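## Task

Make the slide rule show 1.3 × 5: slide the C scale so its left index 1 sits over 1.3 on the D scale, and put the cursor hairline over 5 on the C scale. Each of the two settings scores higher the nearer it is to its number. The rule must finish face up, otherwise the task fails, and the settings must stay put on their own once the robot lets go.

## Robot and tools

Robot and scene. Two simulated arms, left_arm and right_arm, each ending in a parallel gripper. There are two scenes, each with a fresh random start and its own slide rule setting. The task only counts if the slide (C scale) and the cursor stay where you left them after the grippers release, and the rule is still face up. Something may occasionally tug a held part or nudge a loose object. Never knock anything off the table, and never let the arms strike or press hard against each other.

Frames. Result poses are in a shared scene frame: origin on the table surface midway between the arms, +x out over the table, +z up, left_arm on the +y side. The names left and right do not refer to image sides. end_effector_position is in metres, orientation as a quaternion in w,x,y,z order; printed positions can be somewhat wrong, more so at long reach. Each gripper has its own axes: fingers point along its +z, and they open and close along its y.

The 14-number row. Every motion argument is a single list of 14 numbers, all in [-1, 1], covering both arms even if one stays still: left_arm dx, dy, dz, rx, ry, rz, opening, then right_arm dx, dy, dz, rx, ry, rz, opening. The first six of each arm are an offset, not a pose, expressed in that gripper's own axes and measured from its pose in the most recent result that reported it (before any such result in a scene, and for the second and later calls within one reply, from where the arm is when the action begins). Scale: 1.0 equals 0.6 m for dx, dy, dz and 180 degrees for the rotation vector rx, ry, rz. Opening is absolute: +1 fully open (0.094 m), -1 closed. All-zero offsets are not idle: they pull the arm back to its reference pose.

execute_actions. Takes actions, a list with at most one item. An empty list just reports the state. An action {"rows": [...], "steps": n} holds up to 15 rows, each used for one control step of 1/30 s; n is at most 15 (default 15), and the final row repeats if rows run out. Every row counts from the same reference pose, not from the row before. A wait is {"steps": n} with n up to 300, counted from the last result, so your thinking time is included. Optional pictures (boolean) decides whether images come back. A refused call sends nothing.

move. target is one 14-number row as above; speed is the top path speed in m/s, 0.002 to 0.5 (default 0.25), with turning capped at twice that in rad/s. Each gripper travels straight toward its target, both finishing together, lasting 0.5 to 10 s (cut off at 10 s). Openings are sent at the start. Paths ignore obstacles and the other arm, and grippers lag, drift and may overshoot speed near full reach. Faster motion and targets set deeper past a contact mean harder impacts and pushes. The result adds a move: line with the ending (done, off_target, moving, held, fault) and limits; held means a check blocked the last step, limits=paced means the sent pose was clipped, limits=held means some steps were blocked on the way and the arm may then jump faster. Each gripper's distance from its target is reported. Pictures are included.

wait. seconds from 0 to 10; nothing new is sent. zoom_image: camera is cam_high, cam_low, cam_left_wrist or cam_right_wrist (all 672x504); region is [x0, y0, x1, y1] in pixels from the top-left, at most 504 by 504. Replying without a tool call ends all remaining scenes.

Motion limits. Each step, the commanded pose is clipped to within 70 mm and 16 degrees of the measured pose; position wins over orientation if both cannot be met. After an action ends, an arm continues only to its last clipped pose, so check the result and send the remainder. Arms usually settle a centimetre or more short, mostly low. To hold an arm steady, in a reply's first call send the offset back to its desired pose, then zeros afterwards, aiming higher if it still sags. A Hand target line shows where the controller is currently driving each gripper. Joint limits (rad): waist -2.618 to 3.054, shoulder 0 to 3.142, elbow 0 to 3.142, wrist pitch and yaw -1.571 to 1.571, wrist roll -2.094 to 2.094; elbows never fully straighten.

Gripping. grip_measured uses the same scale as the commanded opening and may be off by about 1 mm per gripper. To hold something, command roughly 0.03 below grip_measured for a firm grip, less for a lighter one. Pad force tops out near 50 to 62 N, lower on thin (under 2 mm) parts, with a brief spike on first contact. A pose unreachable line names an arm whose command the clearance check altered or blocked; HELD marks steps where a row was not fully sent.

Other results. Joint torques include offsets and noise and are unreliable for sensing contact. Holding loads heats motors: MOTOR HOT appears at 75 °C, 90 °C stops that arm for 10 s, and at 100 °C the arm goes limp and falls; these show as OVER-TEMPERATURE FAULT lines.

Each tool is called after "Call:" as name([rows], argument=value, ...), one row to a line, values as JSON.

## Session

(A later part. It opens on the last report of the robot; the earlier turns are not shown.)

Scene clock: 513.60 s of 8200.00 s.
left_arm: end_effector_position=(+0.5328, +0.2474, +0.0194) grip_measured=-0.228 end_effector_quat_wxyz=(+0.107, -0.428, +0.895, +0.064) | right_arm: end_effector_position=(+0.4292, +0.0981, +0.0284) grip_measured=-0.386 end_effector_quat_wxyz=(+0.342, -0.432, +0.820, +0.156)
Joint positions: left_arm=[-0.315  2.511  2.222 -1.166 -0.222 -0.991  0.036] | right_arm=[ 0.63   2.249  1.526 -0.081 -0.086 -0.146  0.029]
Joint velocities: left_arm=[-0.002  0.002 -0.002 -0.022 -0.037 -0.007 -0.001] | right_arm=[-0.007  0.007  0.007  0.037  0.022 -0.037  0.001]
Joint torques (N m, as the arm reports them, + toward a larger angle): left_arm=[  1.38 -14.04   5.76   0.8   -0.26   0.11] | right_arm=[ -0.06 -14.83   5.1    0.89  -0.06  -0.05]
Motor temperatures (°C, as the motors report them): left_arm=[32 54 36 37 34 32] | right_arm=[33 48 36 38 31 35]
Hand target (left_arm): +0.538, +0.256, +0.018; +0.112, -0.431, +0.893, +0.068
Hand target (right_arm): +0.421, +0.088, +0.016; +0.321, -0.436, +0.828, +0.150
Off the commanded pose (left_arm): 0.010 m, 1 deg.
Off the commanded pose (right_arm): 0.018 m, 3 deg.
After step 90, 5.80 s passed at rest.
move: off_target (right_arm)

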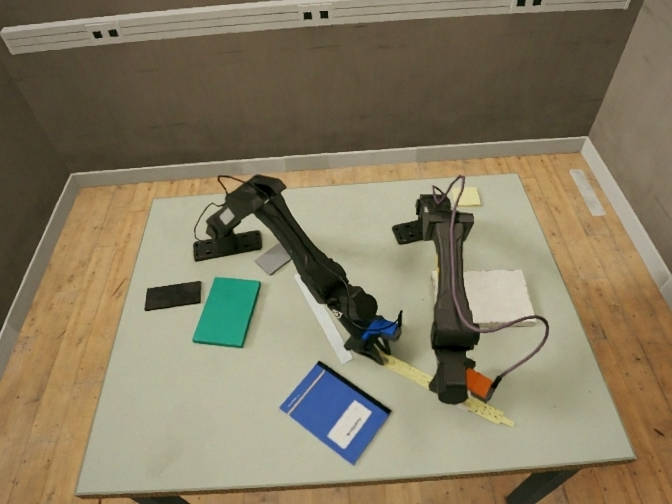

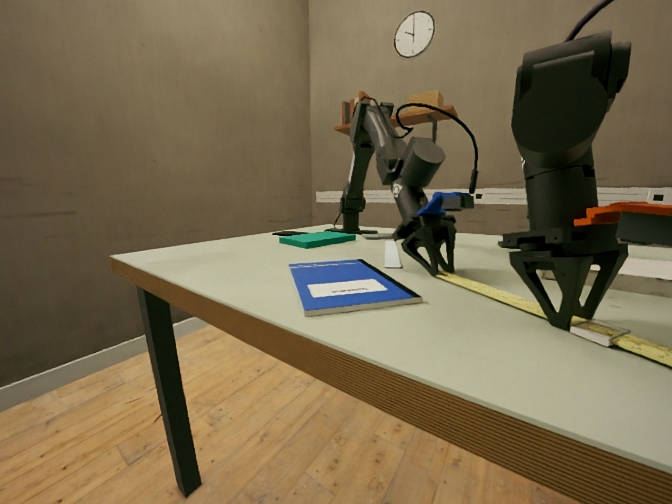

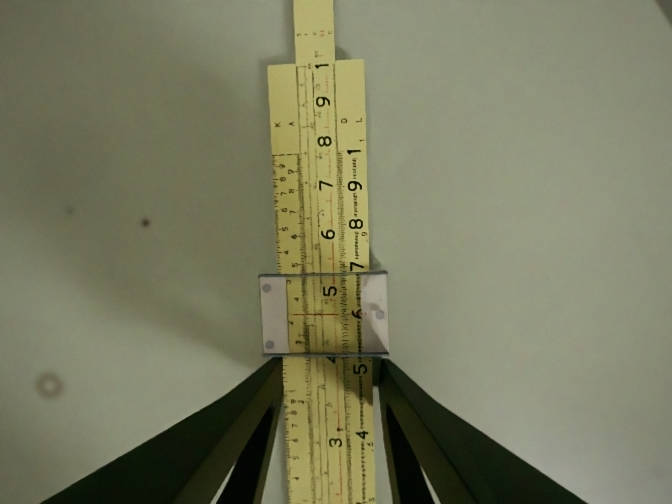

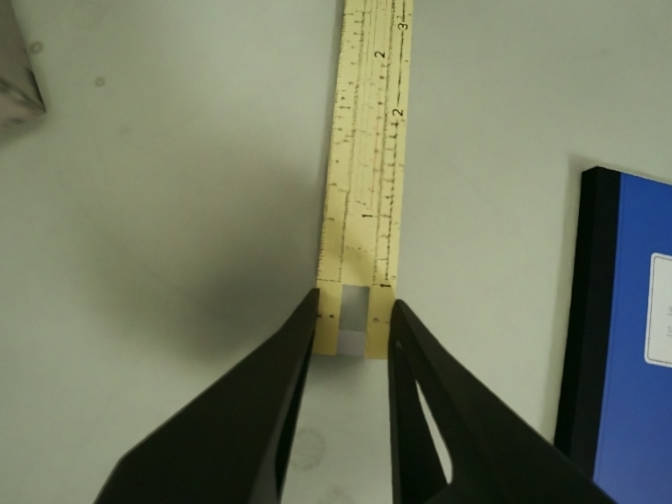

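Call:
move(target=[-0.03,0,0.011,0,0,0,-0.23, 0.04,0,0.012,0,0,0,-0.44], speed=0.02)

Call:
zoom_image(camera="cam_left_wrist", region=[255,220,405,370])

Scene clock: 521.13 s of 8200.00 s.
left_arm: end_effector_position=(+0.5394, +0.2535, +0.0194) grip_measured=-0.228 end_effector_quat_wxyz=(+0.101, -0.426, +0.897, +0.061) | right_arm: end_effector_position=(+0.4329, +0.1018, +0.0284) grip_measured=-0.386 end_effector_quat_wxyz=(+0.374, -0.427, +0.806, +0.166)
Joint positions: left_arm=[-0.297  2.555  2.307 -1.208 -0.208 -0.968  0.036] | right_arm=[ 0.63   2.249  1.466  0.054 -0.086 -0.146  0.029]
Joint velocities: left_arm=[-0.007  0.007  0.012 -0.037  0.051  0.051  0.   ] | right_arm=[-0.027  0.002 -0.017 -0.007 -0.051  0.051  0.001]
Joint torques (N m, as the arm reports them, + toward a larger angle): left_arm=[  1.33 -14.31   5.68   0.88  -0.25   0.08] | right_arm=[ -0.53 -14.05   4.75   0.87  -0.05  -0.07]
Motor temperatures (°C, as the motors report them): left_arm=[32 54 37 37 34 32] | right_arm=[33 48 36 38 31 35]
Hand target (left_arm): +0.544, +0.262, +0.017; +0.107, -0.428, +0.895, +0.064
Hand target (right_arm): +0.423, +0.088, +0.007; +0.342, -0.432, +0.820, +0.156
Off the commanded pose (left_arm): 0.011 m, 1 deg.
Off the commanded pose (right_arm): 0.028 m, 4 deg.
After step 90, 3.07 s passed at rest.
move: off_target (left_arm, right_arm)

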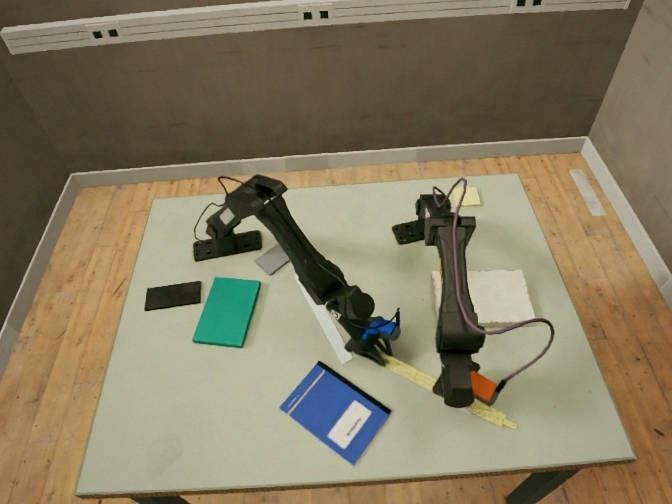

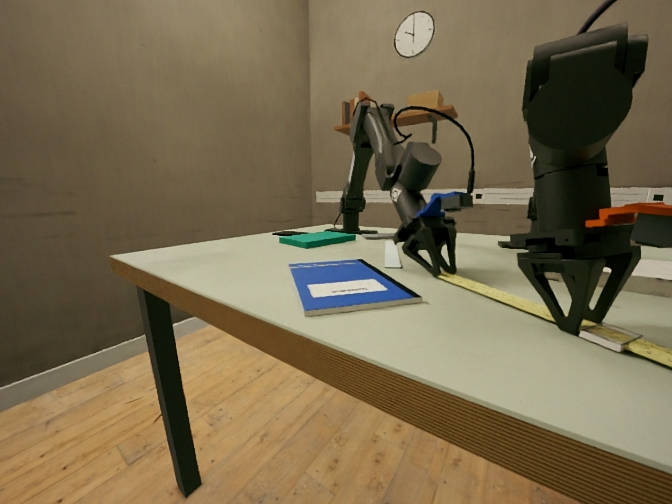

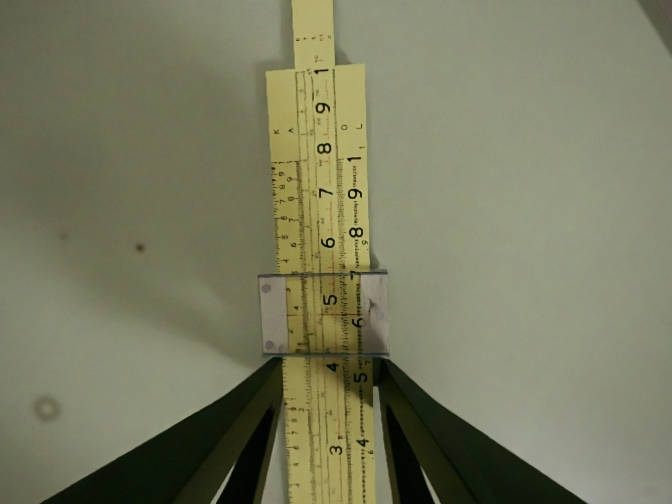

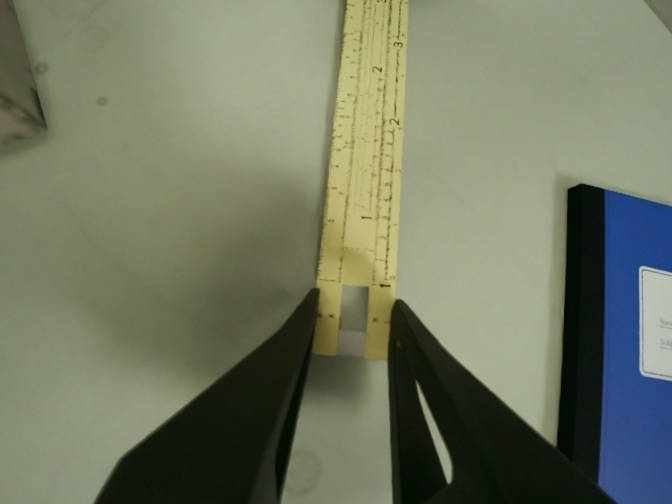

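Region (255, 220, 405, 370) of cam_left_wrist's 672x504 image, scaled by 3.360, with more detail than that image has.

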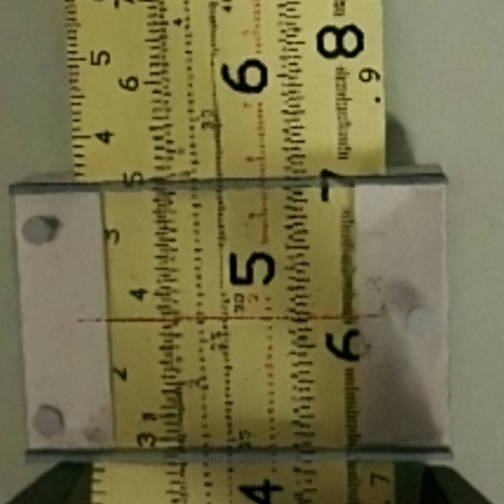

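Call:
move(target=[-0.034,0,0.012,0,0,0,-0.23, 0.04,0,0.016,0,0,0,-0.44], speed=0.02)

Call:
zoom_image(camera="cam_left_wrist", region=[255,220,405,370])

Scene clock: 525.67 s of 8200.00 s.
left_arm: end_effector_position=(+0.5476, +0.2614, +0.0195) grip_measured=-0.228 end_effector_quat_wxyz=(+0.095, -0.423, +0.899, +0.057) | right_arm: end_effector_position=(+0.4353, +0.1037, +0.0293) grip_measured=-0.386 end_effector_quat_wxyz=(+0.400, -0.422, +0.795, +0.173)
Joint positions: left_arm=[-0.276  2.622  2.435 -1.273 -0.193 -0.942  0.036] | right_arm=[ 0.63   2.249  1.418  0.161 -0.084 -0.146  0.029]
Joint velocities: left_arm=[-0.017  0.002  0.007 -0.066  0.037 -0.007 -0.001] | right_arm=[ 0.017  0.007 -0.002 -0.022  0.022  0.007 -0.   ]
Joint torques (N m, as the arm reports them, + toward a larger angle): left_arm=[  1.29 -14.46   5.53   0.88  -0.23   0.05] | right_arm=[ -0.51 -12.28   5.17   1.17  -0.07  -0.05]
Motor temperatures (°C, as the motors report them): left_arm=[32 54 37 37 34 32] | right_arm=[33 47 36 38 31 35]
Hand target (left_arm): +0.552, +0.270, +0.017; +0.101, -0.426, +0.897, +0.061
Hand target (right_arm): +0.428, +0.094, +0.005; +0.374, -0.427, +0.806, +0.166
Off the commanded pose (left_arm): 0.011 m, 1 deg.
Off the commanded pose (right_arm): 0.028 m, 3 deg.
move: off_target (left_arm, right_arm)

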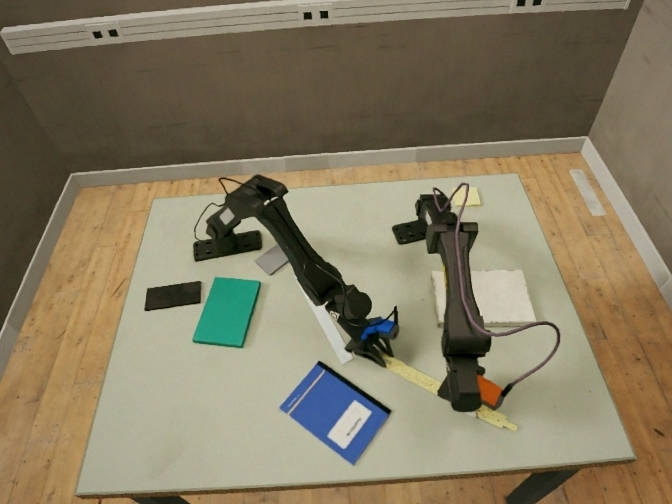

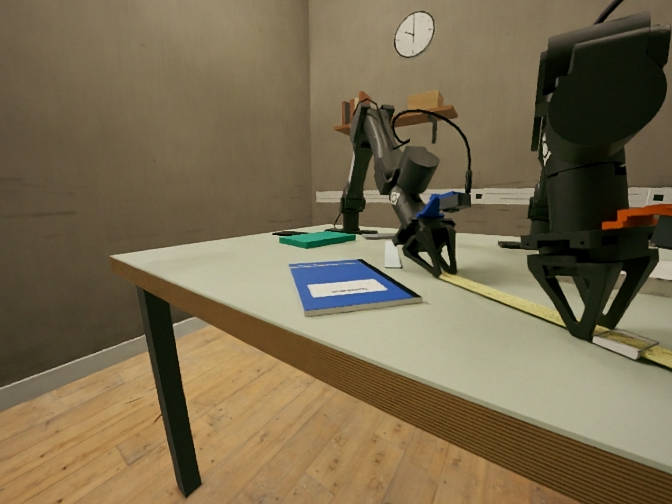

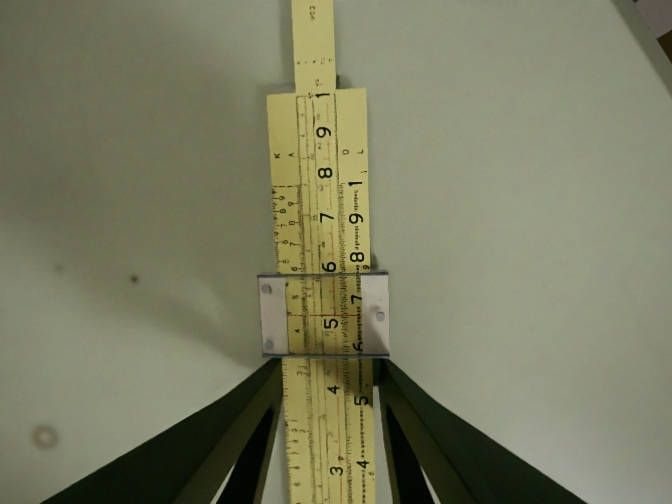

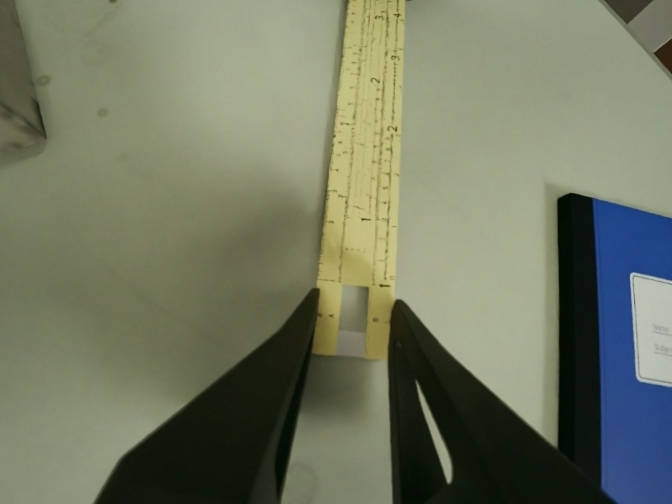

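Region (255, 220, 405, 370) of cam_left_wrist's 672x504 image, scaled by 3.360, with more detail than that image has.

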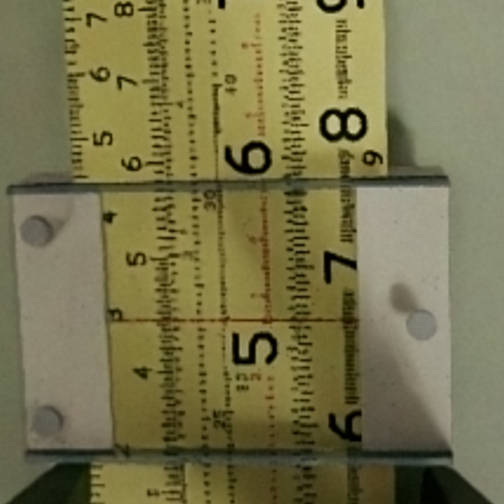

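Call:
move(target=[0.025,0,0,0,0,0,-0.2, 0,0,0,0,0,0,-0.44], speed=0.05)

Call:
move(target=[0,0,-0.09,0,0,0,-0.1, 0,0,0,0,0,0,-0.44], speed=0.1)

Scene clock: 531.53 s of 8200.00 s.
left_arm: end_effector_position=(+0.5452, +0.2588, +0.0188) grip_measured=-0.202 end_effector_quat_wxyz=(+0.106, -0.428, +0.896, +0.057) | right_arm: end_effector_position=(+0.4355, +0.1037, +0.0295) grip_measured=-0.386 end_effector_quat_wxyz=(+0.401, -0.422, +0.794, +0.173)
Joint positions: left_arm=[-0.286  2.572  2.334 -1.206 -0.205 -0.961  0.037] | right_arm=[ 0.63   2.249  1.417  0.163 -0.083 -0.146  0.029]
Joint velocities: left_arm=[-0.007 -0.012 -0.007  0.037 -0.037 -0.037 -0.001] | right_arm=[-0.007 -0.007 -0.002  0.022  0.051 -0.022  0.   ]
Joint torques (N m, as the arm reports them, + toward a larger angle): left_arm=[ -1.43 -16.4    2.6    0.73   0.02  -0.05] | right_arm=[  0.26 -14.18   7.68   1.26   0.     0.04]
Motor temperatures (°C, as the motors report them): left_arm=[32 54 37 37 34 32] | right_arm=[33 47 36 38 31 35]
Hand target (left_arm): +0.538, +0.250, +0.016; +0.095, -0.423, +0.899, +0.057
Hand target (right_arm): +0.435, +0.104, +0.029; +0.400, -0.422, +0.795, +0.173
Off the commanded pose (left_arm): 0.011 m, 1 deg.
Off the commanded pose (right_arm): 0.000 m, 0 deg.
After step 90, 2.17 s passed at rest.
move: off_target (left_arm)

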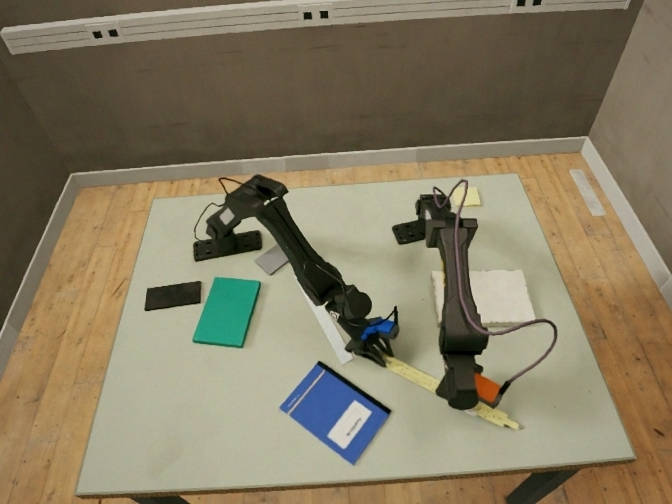

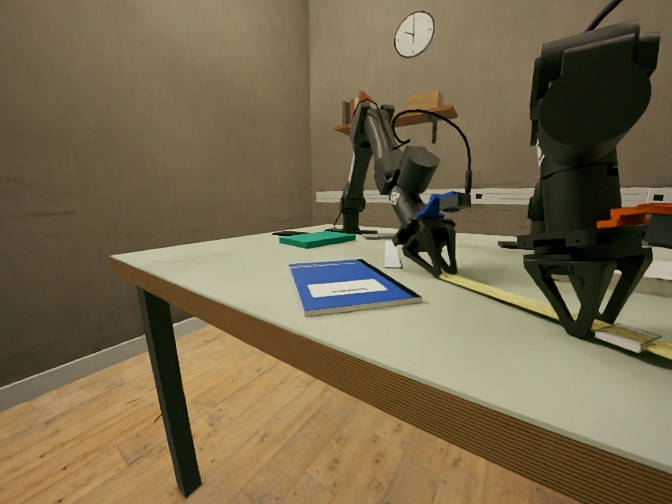

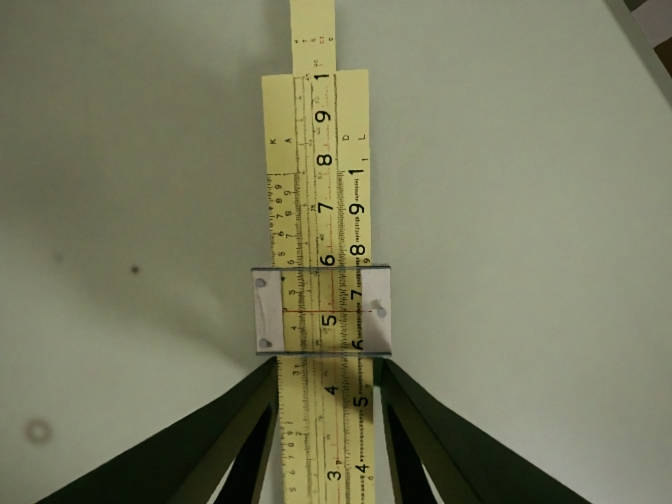

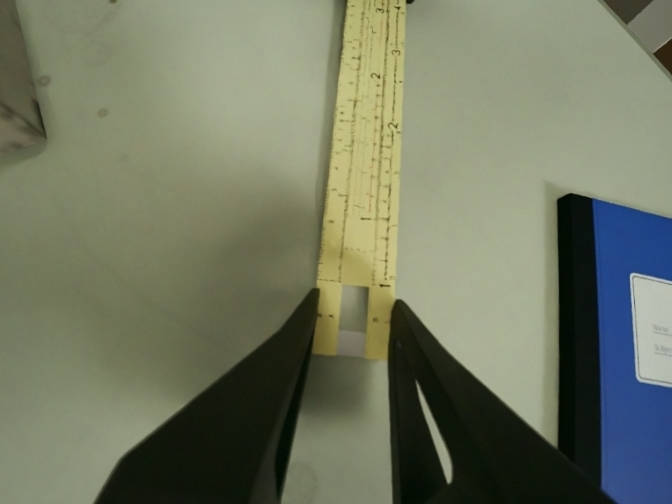

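Scene clock: 532.70 s of 8200.00 s.
left_arm: end_effector_position=(+0.5329, +0.2530, +0.0549) grip_measured=-0.102 end_effector_quat_wxyz=(+0.090, -0.427, +0.897, +0.065) | right_arm: end_effector_position=(+0.4355, +0.1037, +0.0295) grip_measured=-0.386 end_effector_quat_wxyz=(+0.401, -0.422, +0.794, +0.173)
Joint positions: left_arm=[-0.299  2.572  2.482 -1.392 -0.205 -0.974  0.042] | right_arm=[ 0.63   2.249  1.417  0.163 -0.083 -0.146  0.029]
Joint velocities: left_arm=[-0.012 -0.017  0.002 -0.051 -0.066 -0.022 -0.001] | right_arm=[-0.007 -0.007  0.017  0.037 -0.095  0.022  0.   ]
Joint torques (N m, as the arm reports them, + toward a larger angle): left_arm=[ -0.64 -17.12   6.15   0.69  -0.17  -0.12] | right_arm=[ -0.03 -14.36   7.57   1.27  -0.02   0.04]
Motor temperatures (°C, as the motors report them): left_arm=[32 54 37 37 34 32] | right_arm=[33 47 36 38 31 35]
Hand target (left_arm): +0.537, +0.249, +0.071; +0.106, -0.428, +0.896, +0.057
Hand target (right_arm): +0.435, +0.104, +0.030; +0.401, -0.422, +0.795, +0.173
Off the commanded pose (left_arm): 0.018 m, 2 deg.
Off the commanded pose (right_arm): 0.000 m, 0 deg.
move: off_target (left_arm)

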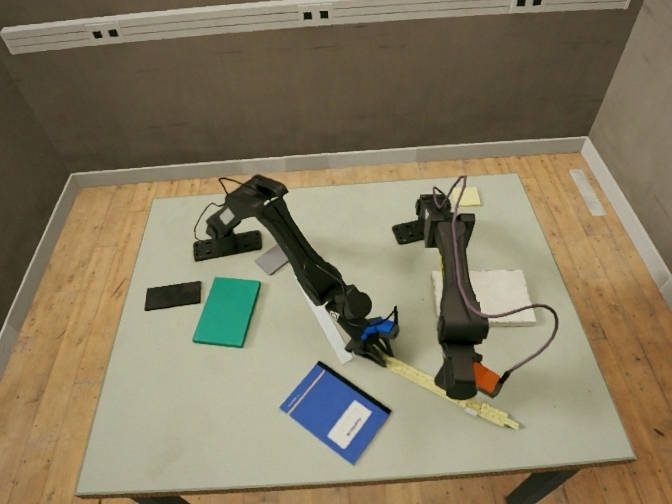

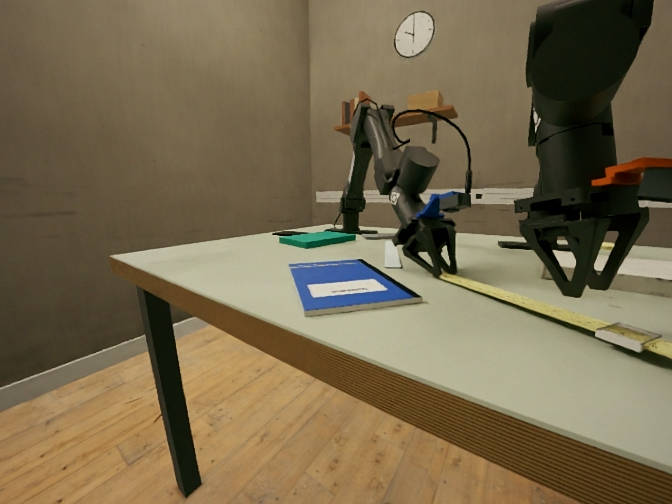

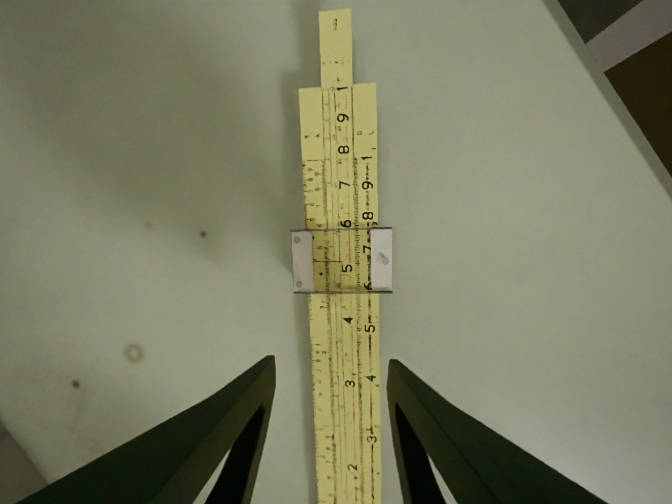

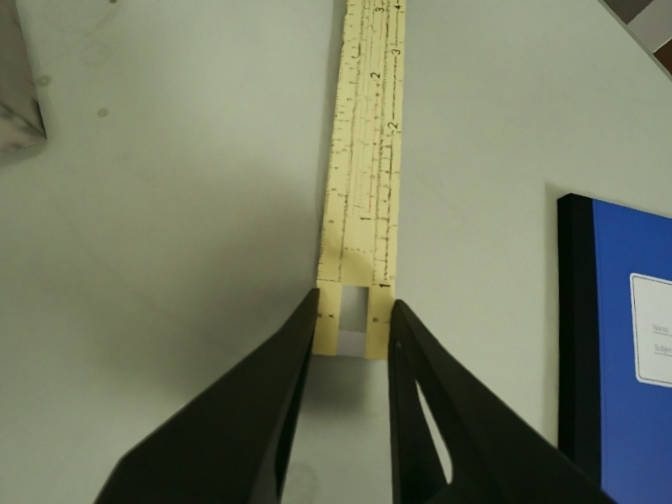

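Call:
zoom_image(camera="cam_left_wrist", region=[285,210,405,310])

Region (285, 210, 405, 310) of cam_left_wrist's 672x504 image, scaled by 4.200, with more detail than that image has.

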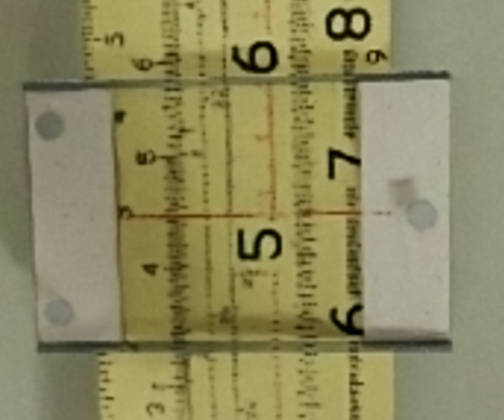

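Call:
move(target=[-0.112,-0.011,0.005,0,0,0,-0.18, 0,0,0,0,0,0,-0.44], speed=0.1)

Scene clock: 550.53 s of 8200.00 s.
left_arm: end_effector_position=(+0.5701, +0.2987, +0.0523) grip_measured=-0.178 end_effector_quat_wxyz=(+0.126, -0.421, +0.897, +0.049) | right_arm: end_effector_position=(+0.4355, +0.1037, +0.0295) grip_measured=-0.386 end_effector_quat_wxyz=(+0.401, -0.422, +0.794, +0.173)
Joint positions: left_arm=[-0.206  2.766  2.839 -1.454 -0.195 -0.863  0.039] | right_arm=[ 0.63   2.249  1.417  0.163 -0.083 -0.146  0.029]
Joint velocities: left_arm=[ 0.007  0.007  0.002 -0.022  0.007  0.007  0.001] | right_arm=[ 0.007 -0.007 -0.012 -0.051  0.007 -0.11   0.   ]
Joint torques (N m, as the arm reports them, + toward a larger angle): left_arm=[  0.42 -17.07   5.97   1.03  -0.14   0.06] | right_arm=[ -0.01 -14.51   7.77   1.25  -0.04   0.02]
Motor temperatures (°C, as the motors report them): left_arm=[32 57 37 37 34 32] | right_arm=[33 47 36 39 31 35]
Hand target (left_arm): +0.578, +0.301, +0.066; +0.148, -0.420, +0.895, +0.040
Hand target (right_arm): +0.435, +0.104, +0.030; +0.401, -0.422, +0.794, +0.173
Off the commanded pose (left_arm): 0.017 m, 5 deg.
Off the commanded pose (right_arm): 0.000 m, 0 deg.
elbow stopped short (left arm): the move would have taken joint 3 (elbow) straighter than the controller allows; a more bent joint 3 avoids this.
After step 90, 13.73 s passed at rest.
move: off_target (left_arm)

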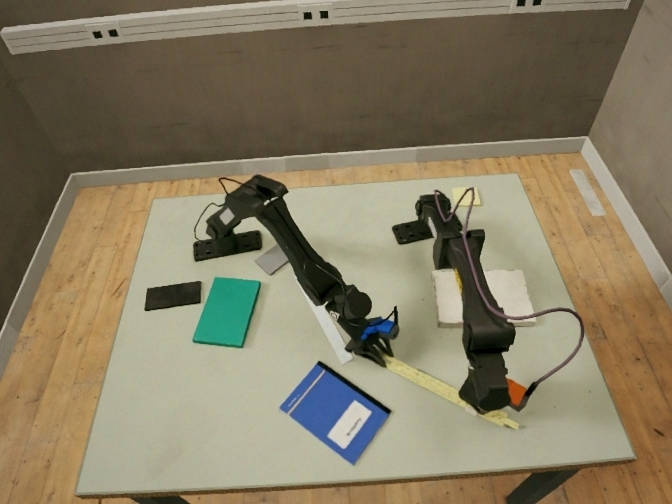

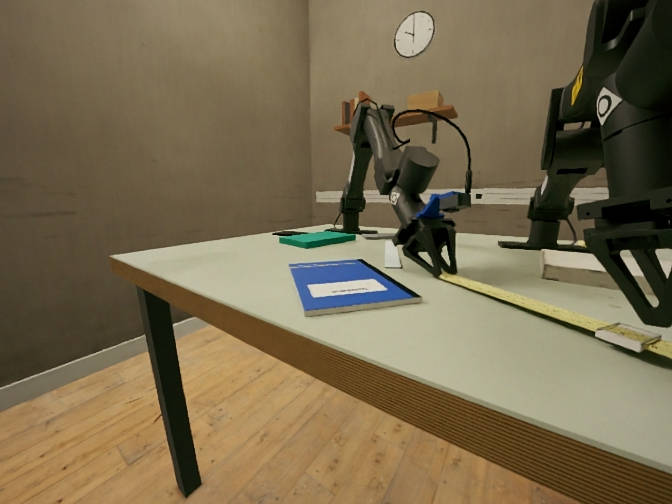

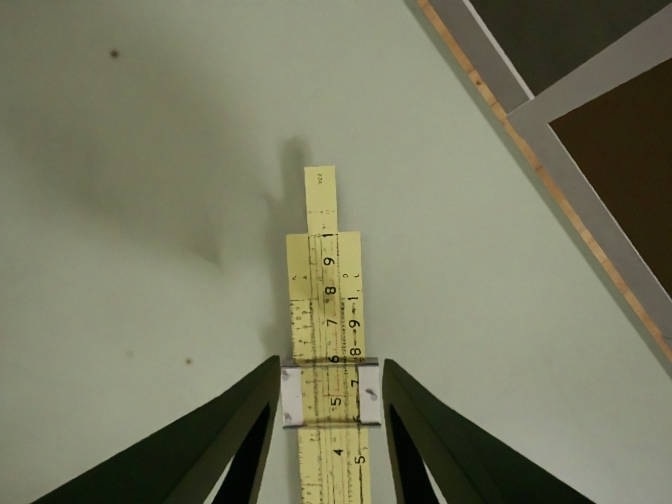

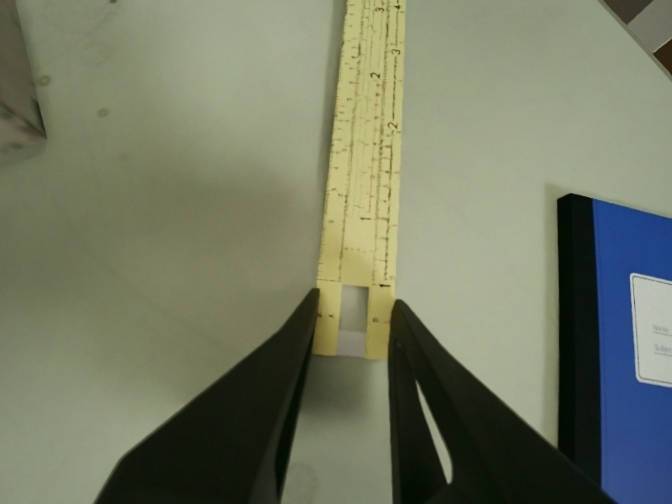

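Call:
move(target=[0.01,0,-0.01,0,0,0,-0.18, 0.046,0,-0.056,0,0,0,-0.44], speed=0.04)

Scene clock: 555.63 s of 8200.00 s.
left_arm: end_effector_position=(+0.5600, +0.2983, +0.0377) grip_measured=-0.178 end_effector_quat_wxyz=(+0.103, -0.422, +0.899, +0.058) | right_arm: end_effector_position=(+0.4096, +0.0760, +0.0282) grip_measured=-0.386 end_effector_quat_wxyz=(+0.401, -0.422, +0.794, +0.176)
Joint positions: left_arm=[-0.206  2.723  2.701 -1.409 -0.193 -0.867  0.039] | right_arm=[ 0.626  2.137  1.211  0.259 -0.091 -0.147  0.029]
Joint velocities: left_arm=[-0.017 -0.007 -0.037  0.007 -0.022  0.007  0.001] | right_arm=[ 0.007 -0.002 -0.007 -0.066 -0.037  0.007  0.   ]
Joint torques (N m, as the arm reports them, + toward a larger angle): left_arm=[ -1.   -19.63   3.56   0.91  -0.17  -0.11] | right_arm=[ -0.93 -14.54   5.22   1.33  -0.09  -0.05]
Motor temperatures (°C, as the motors report them): left_arm=[32 57 37 37 34 32] | right_arm=[33 47 36 39 31 35]
Hand target (left_arm): +0.565, +0.293, +0.056; +0.125, -0.421, +0.897, +0.049
Hand target (right_arm): +0.410, +0.069, +0.029; +0.401, -0.422, +0.794, +0.173
Off the commanded pose (left_arm): 0.020 m, 3 deg.
Off the commanded pose (right_arm): 0.008 m, 0 deg.
After step 90, 0.57 s passed at rest.
move: off_target (left_arm)

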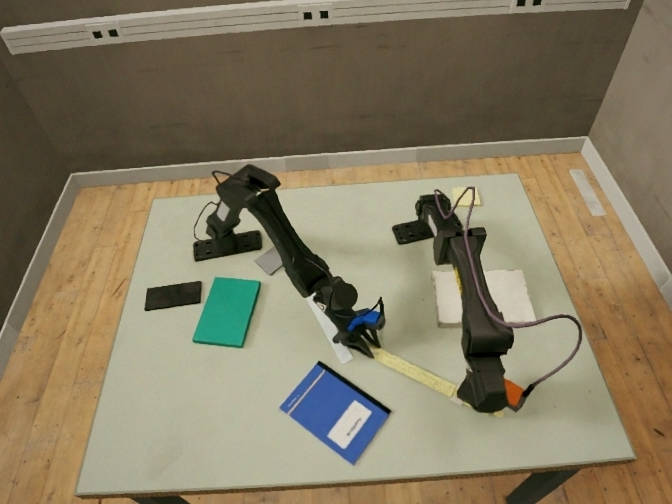

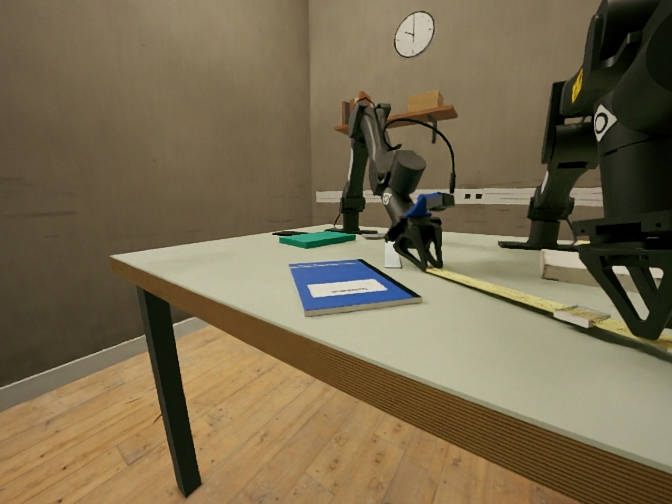

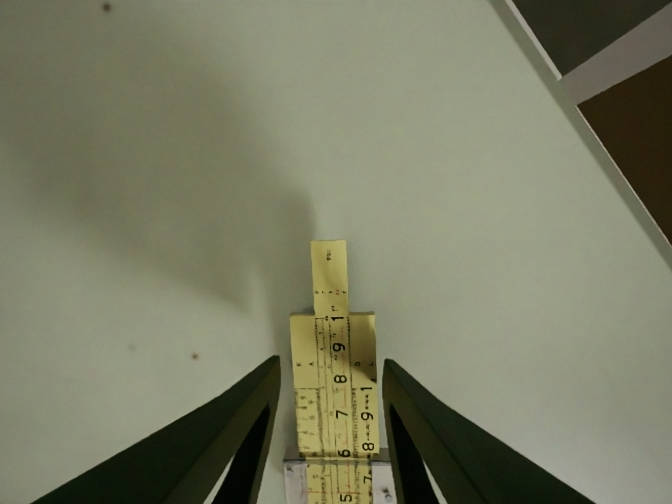

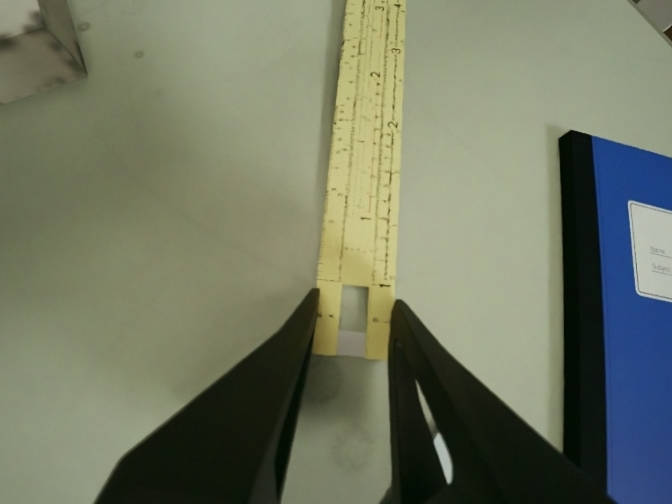

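Call:
move(target=[0.024,-0.008,0.024,0,0,0,-0.19, 0,0,0,0,0,0,-0.44], speed=0.04)

Scene clock: 561.50 s of 8200.00 s.
left_arm: end_effector_position=(+0.5556, +0.2929, +0.0197) grip_measured=-0.188 end_effector_quat_wxyz=(+0.099, -0.423, +0.899, +0.062) | right_arm: end_effector_position=(+0.4093, +0.0762, +0.0282) grip_measured=-0.386 end_effector_quat_wxyz=(+0.401, -0.422, +0.794, +0.177)
Joint positions: left_arm=[-0.218  2.673  2.531 -1.305 -0.198 -0.882  0.038] | right_arm=[ 0.626  2.137  1.211  0.259 -0.093 -0.147  0.029]
Joint velocities: left_arm=[-0.002 -0.042 -0.037  0.066 -0.037 -0.007 -0.   ] | right_arm=[-0.017 -0.002 -0.007 -0.007 -0.022  0.022 -0.   ]
Joint torques (N m, as the arm reports them, + toward a larger angle): left_arm=[ -1.06 -16.99   2.87   0.93  -0.08  -0.12] | right_arm=[ -0.03 -13.13   7.33   1.36   0.01  -0.03]
Motor temperatures (°C, as the motors report them): left_arm=[32 58 37 37 34 32] | right_arm=[33 47 36 40 31 35]
Hand target (left_arm): +0.557, +0.287, +0.021; +0.103, -0.422, +0.899, +0.058
Hand target (right_arm): +0.410, +0.076, +0.028; +0.401, -0.422, +0.794, +0.176
Off the commanded pose (left_arm): 0.006 m, 1 deg.
Off the commanded pose (right_arm): 0.000 m, 0 deg.
After step 90, 2.13 s passed at rest.
move: done

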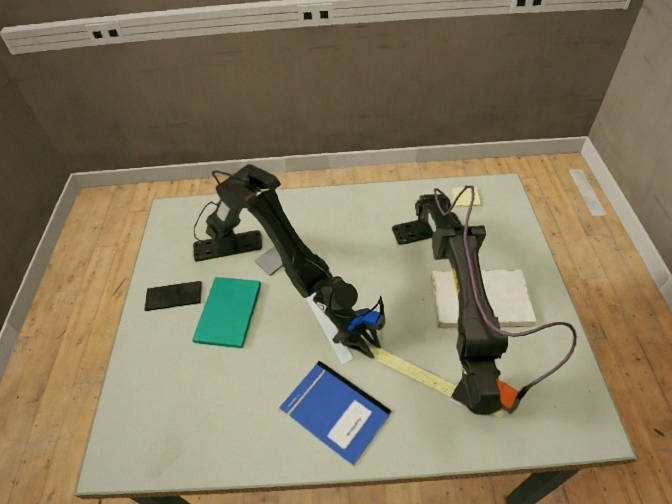

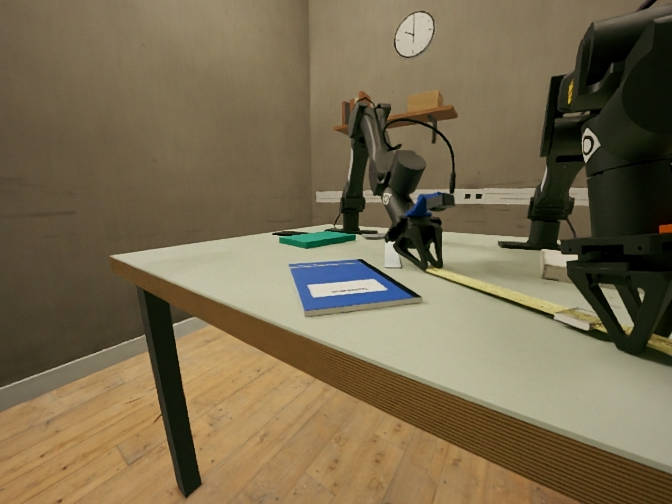

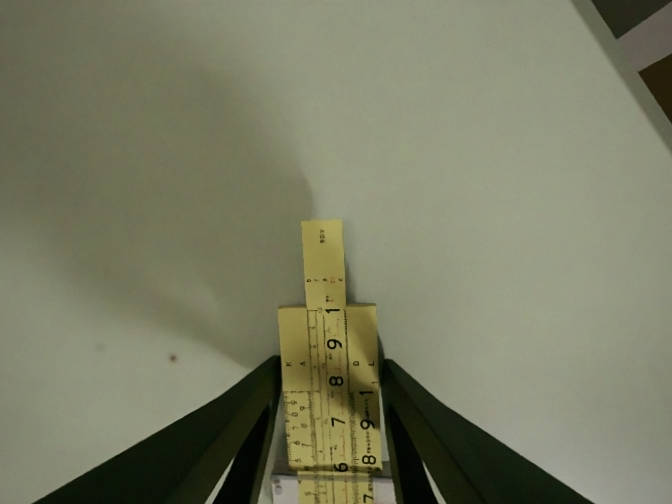

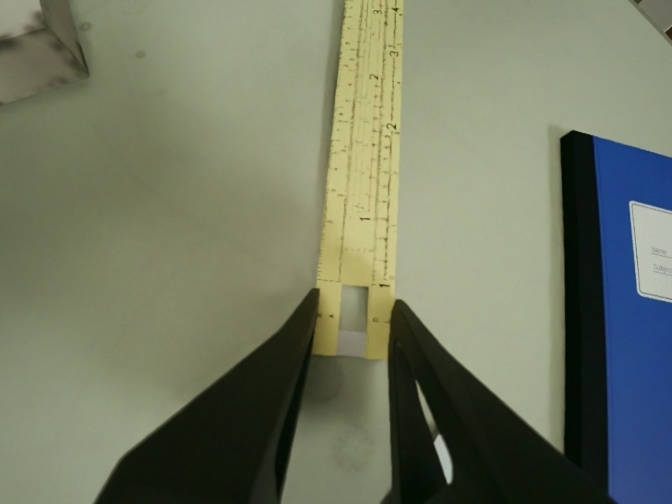

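Call:
move(target=[0.045,0,-0.009,0,0,0,-0.23, 0,0,0,0,0,0,-0.44], speed=0.03)

Call:
zoom_image(camera="cam_left_wrist", region=[260,344,420,504])

Scene clock: 570.60 s of 8200.00 s.
left_arm: end_effector_position=(+0.5460, +0.2803, +0.0191) grip_measured=-0.228 end_effector_quat_wxyz=(+0.110, -0.428, +0.895, +0.062) | right_arm: end_effector_position=(+0.4093, +0.0762, +0.0282) grip_measured=-0.386 end_effector_quat_wxyz=(+0.401, -0.422, +0.794, +0.177)
Joint positions: left_arm=[-0.247  2.56   2.309 -1.182 -0.213 -0.92   0.036] | right_arm=[ 0.626  2.137  1.211  0.259 -0.093 -0.147  0.029]
Joint velocities: left_arm=[-0.032  0.002 -0.027  0.037 -0.037 -0.037 -0.   ] | right_arm=[ 0.012  0.002 -0.022 -0.022 -0.007  0.051  0.   ]
Joint torques (N m, as the arm reports them, + toward a larger angle): left_arm=[ -1.31 -16.66   2.79   0.65  -0.03  -0.04] | right_arm=[  0.14 -13.02   7.19   1.3   -0.02  -0.01]
Motor temperatures (°C, as the motors report them): left_arm=[32 58 36 37 34 31] | right_arm=[33 47 36 40 31 35]
Hand target (left_arm): +0.539, +0.272, +0.019; +0.099, -0.423, +0.899, +0.063
Hand target (right_arm): +0.409, +0.076, +0.028; +0.401, -0.422, +0.794, +0.177
Off the commanded pose (left_arm): 0.012 m, 1 deg.
Off the commanded pose (right_arm): 0.000 m, 0 deg.
After step 90, 4.97 s passed at rest.
move: off_target (left_arm)

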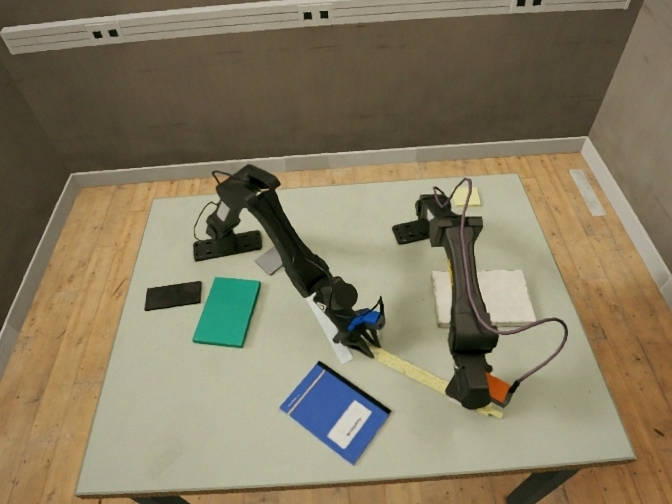

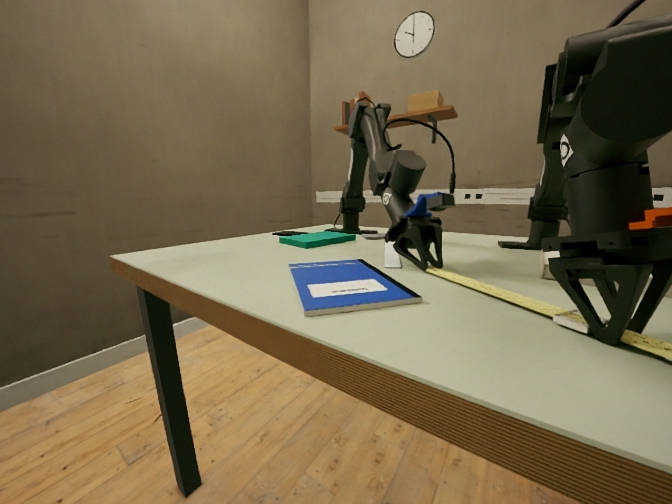

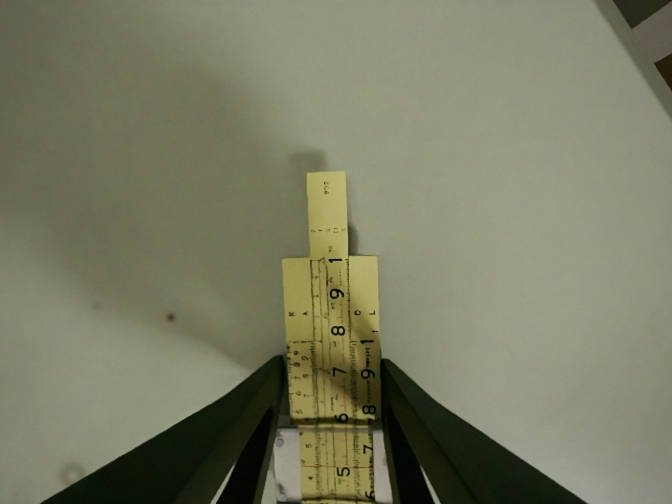

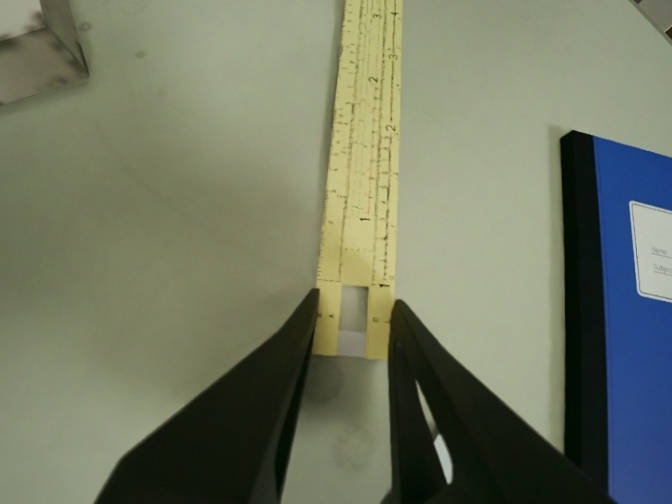

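Region (260, 344, 420, 504) of cam_left_wrist's 672x504 image, scaled by 3.150, with more detail than that image has.

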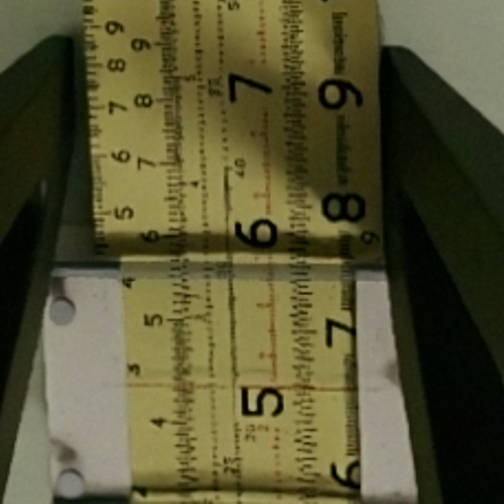

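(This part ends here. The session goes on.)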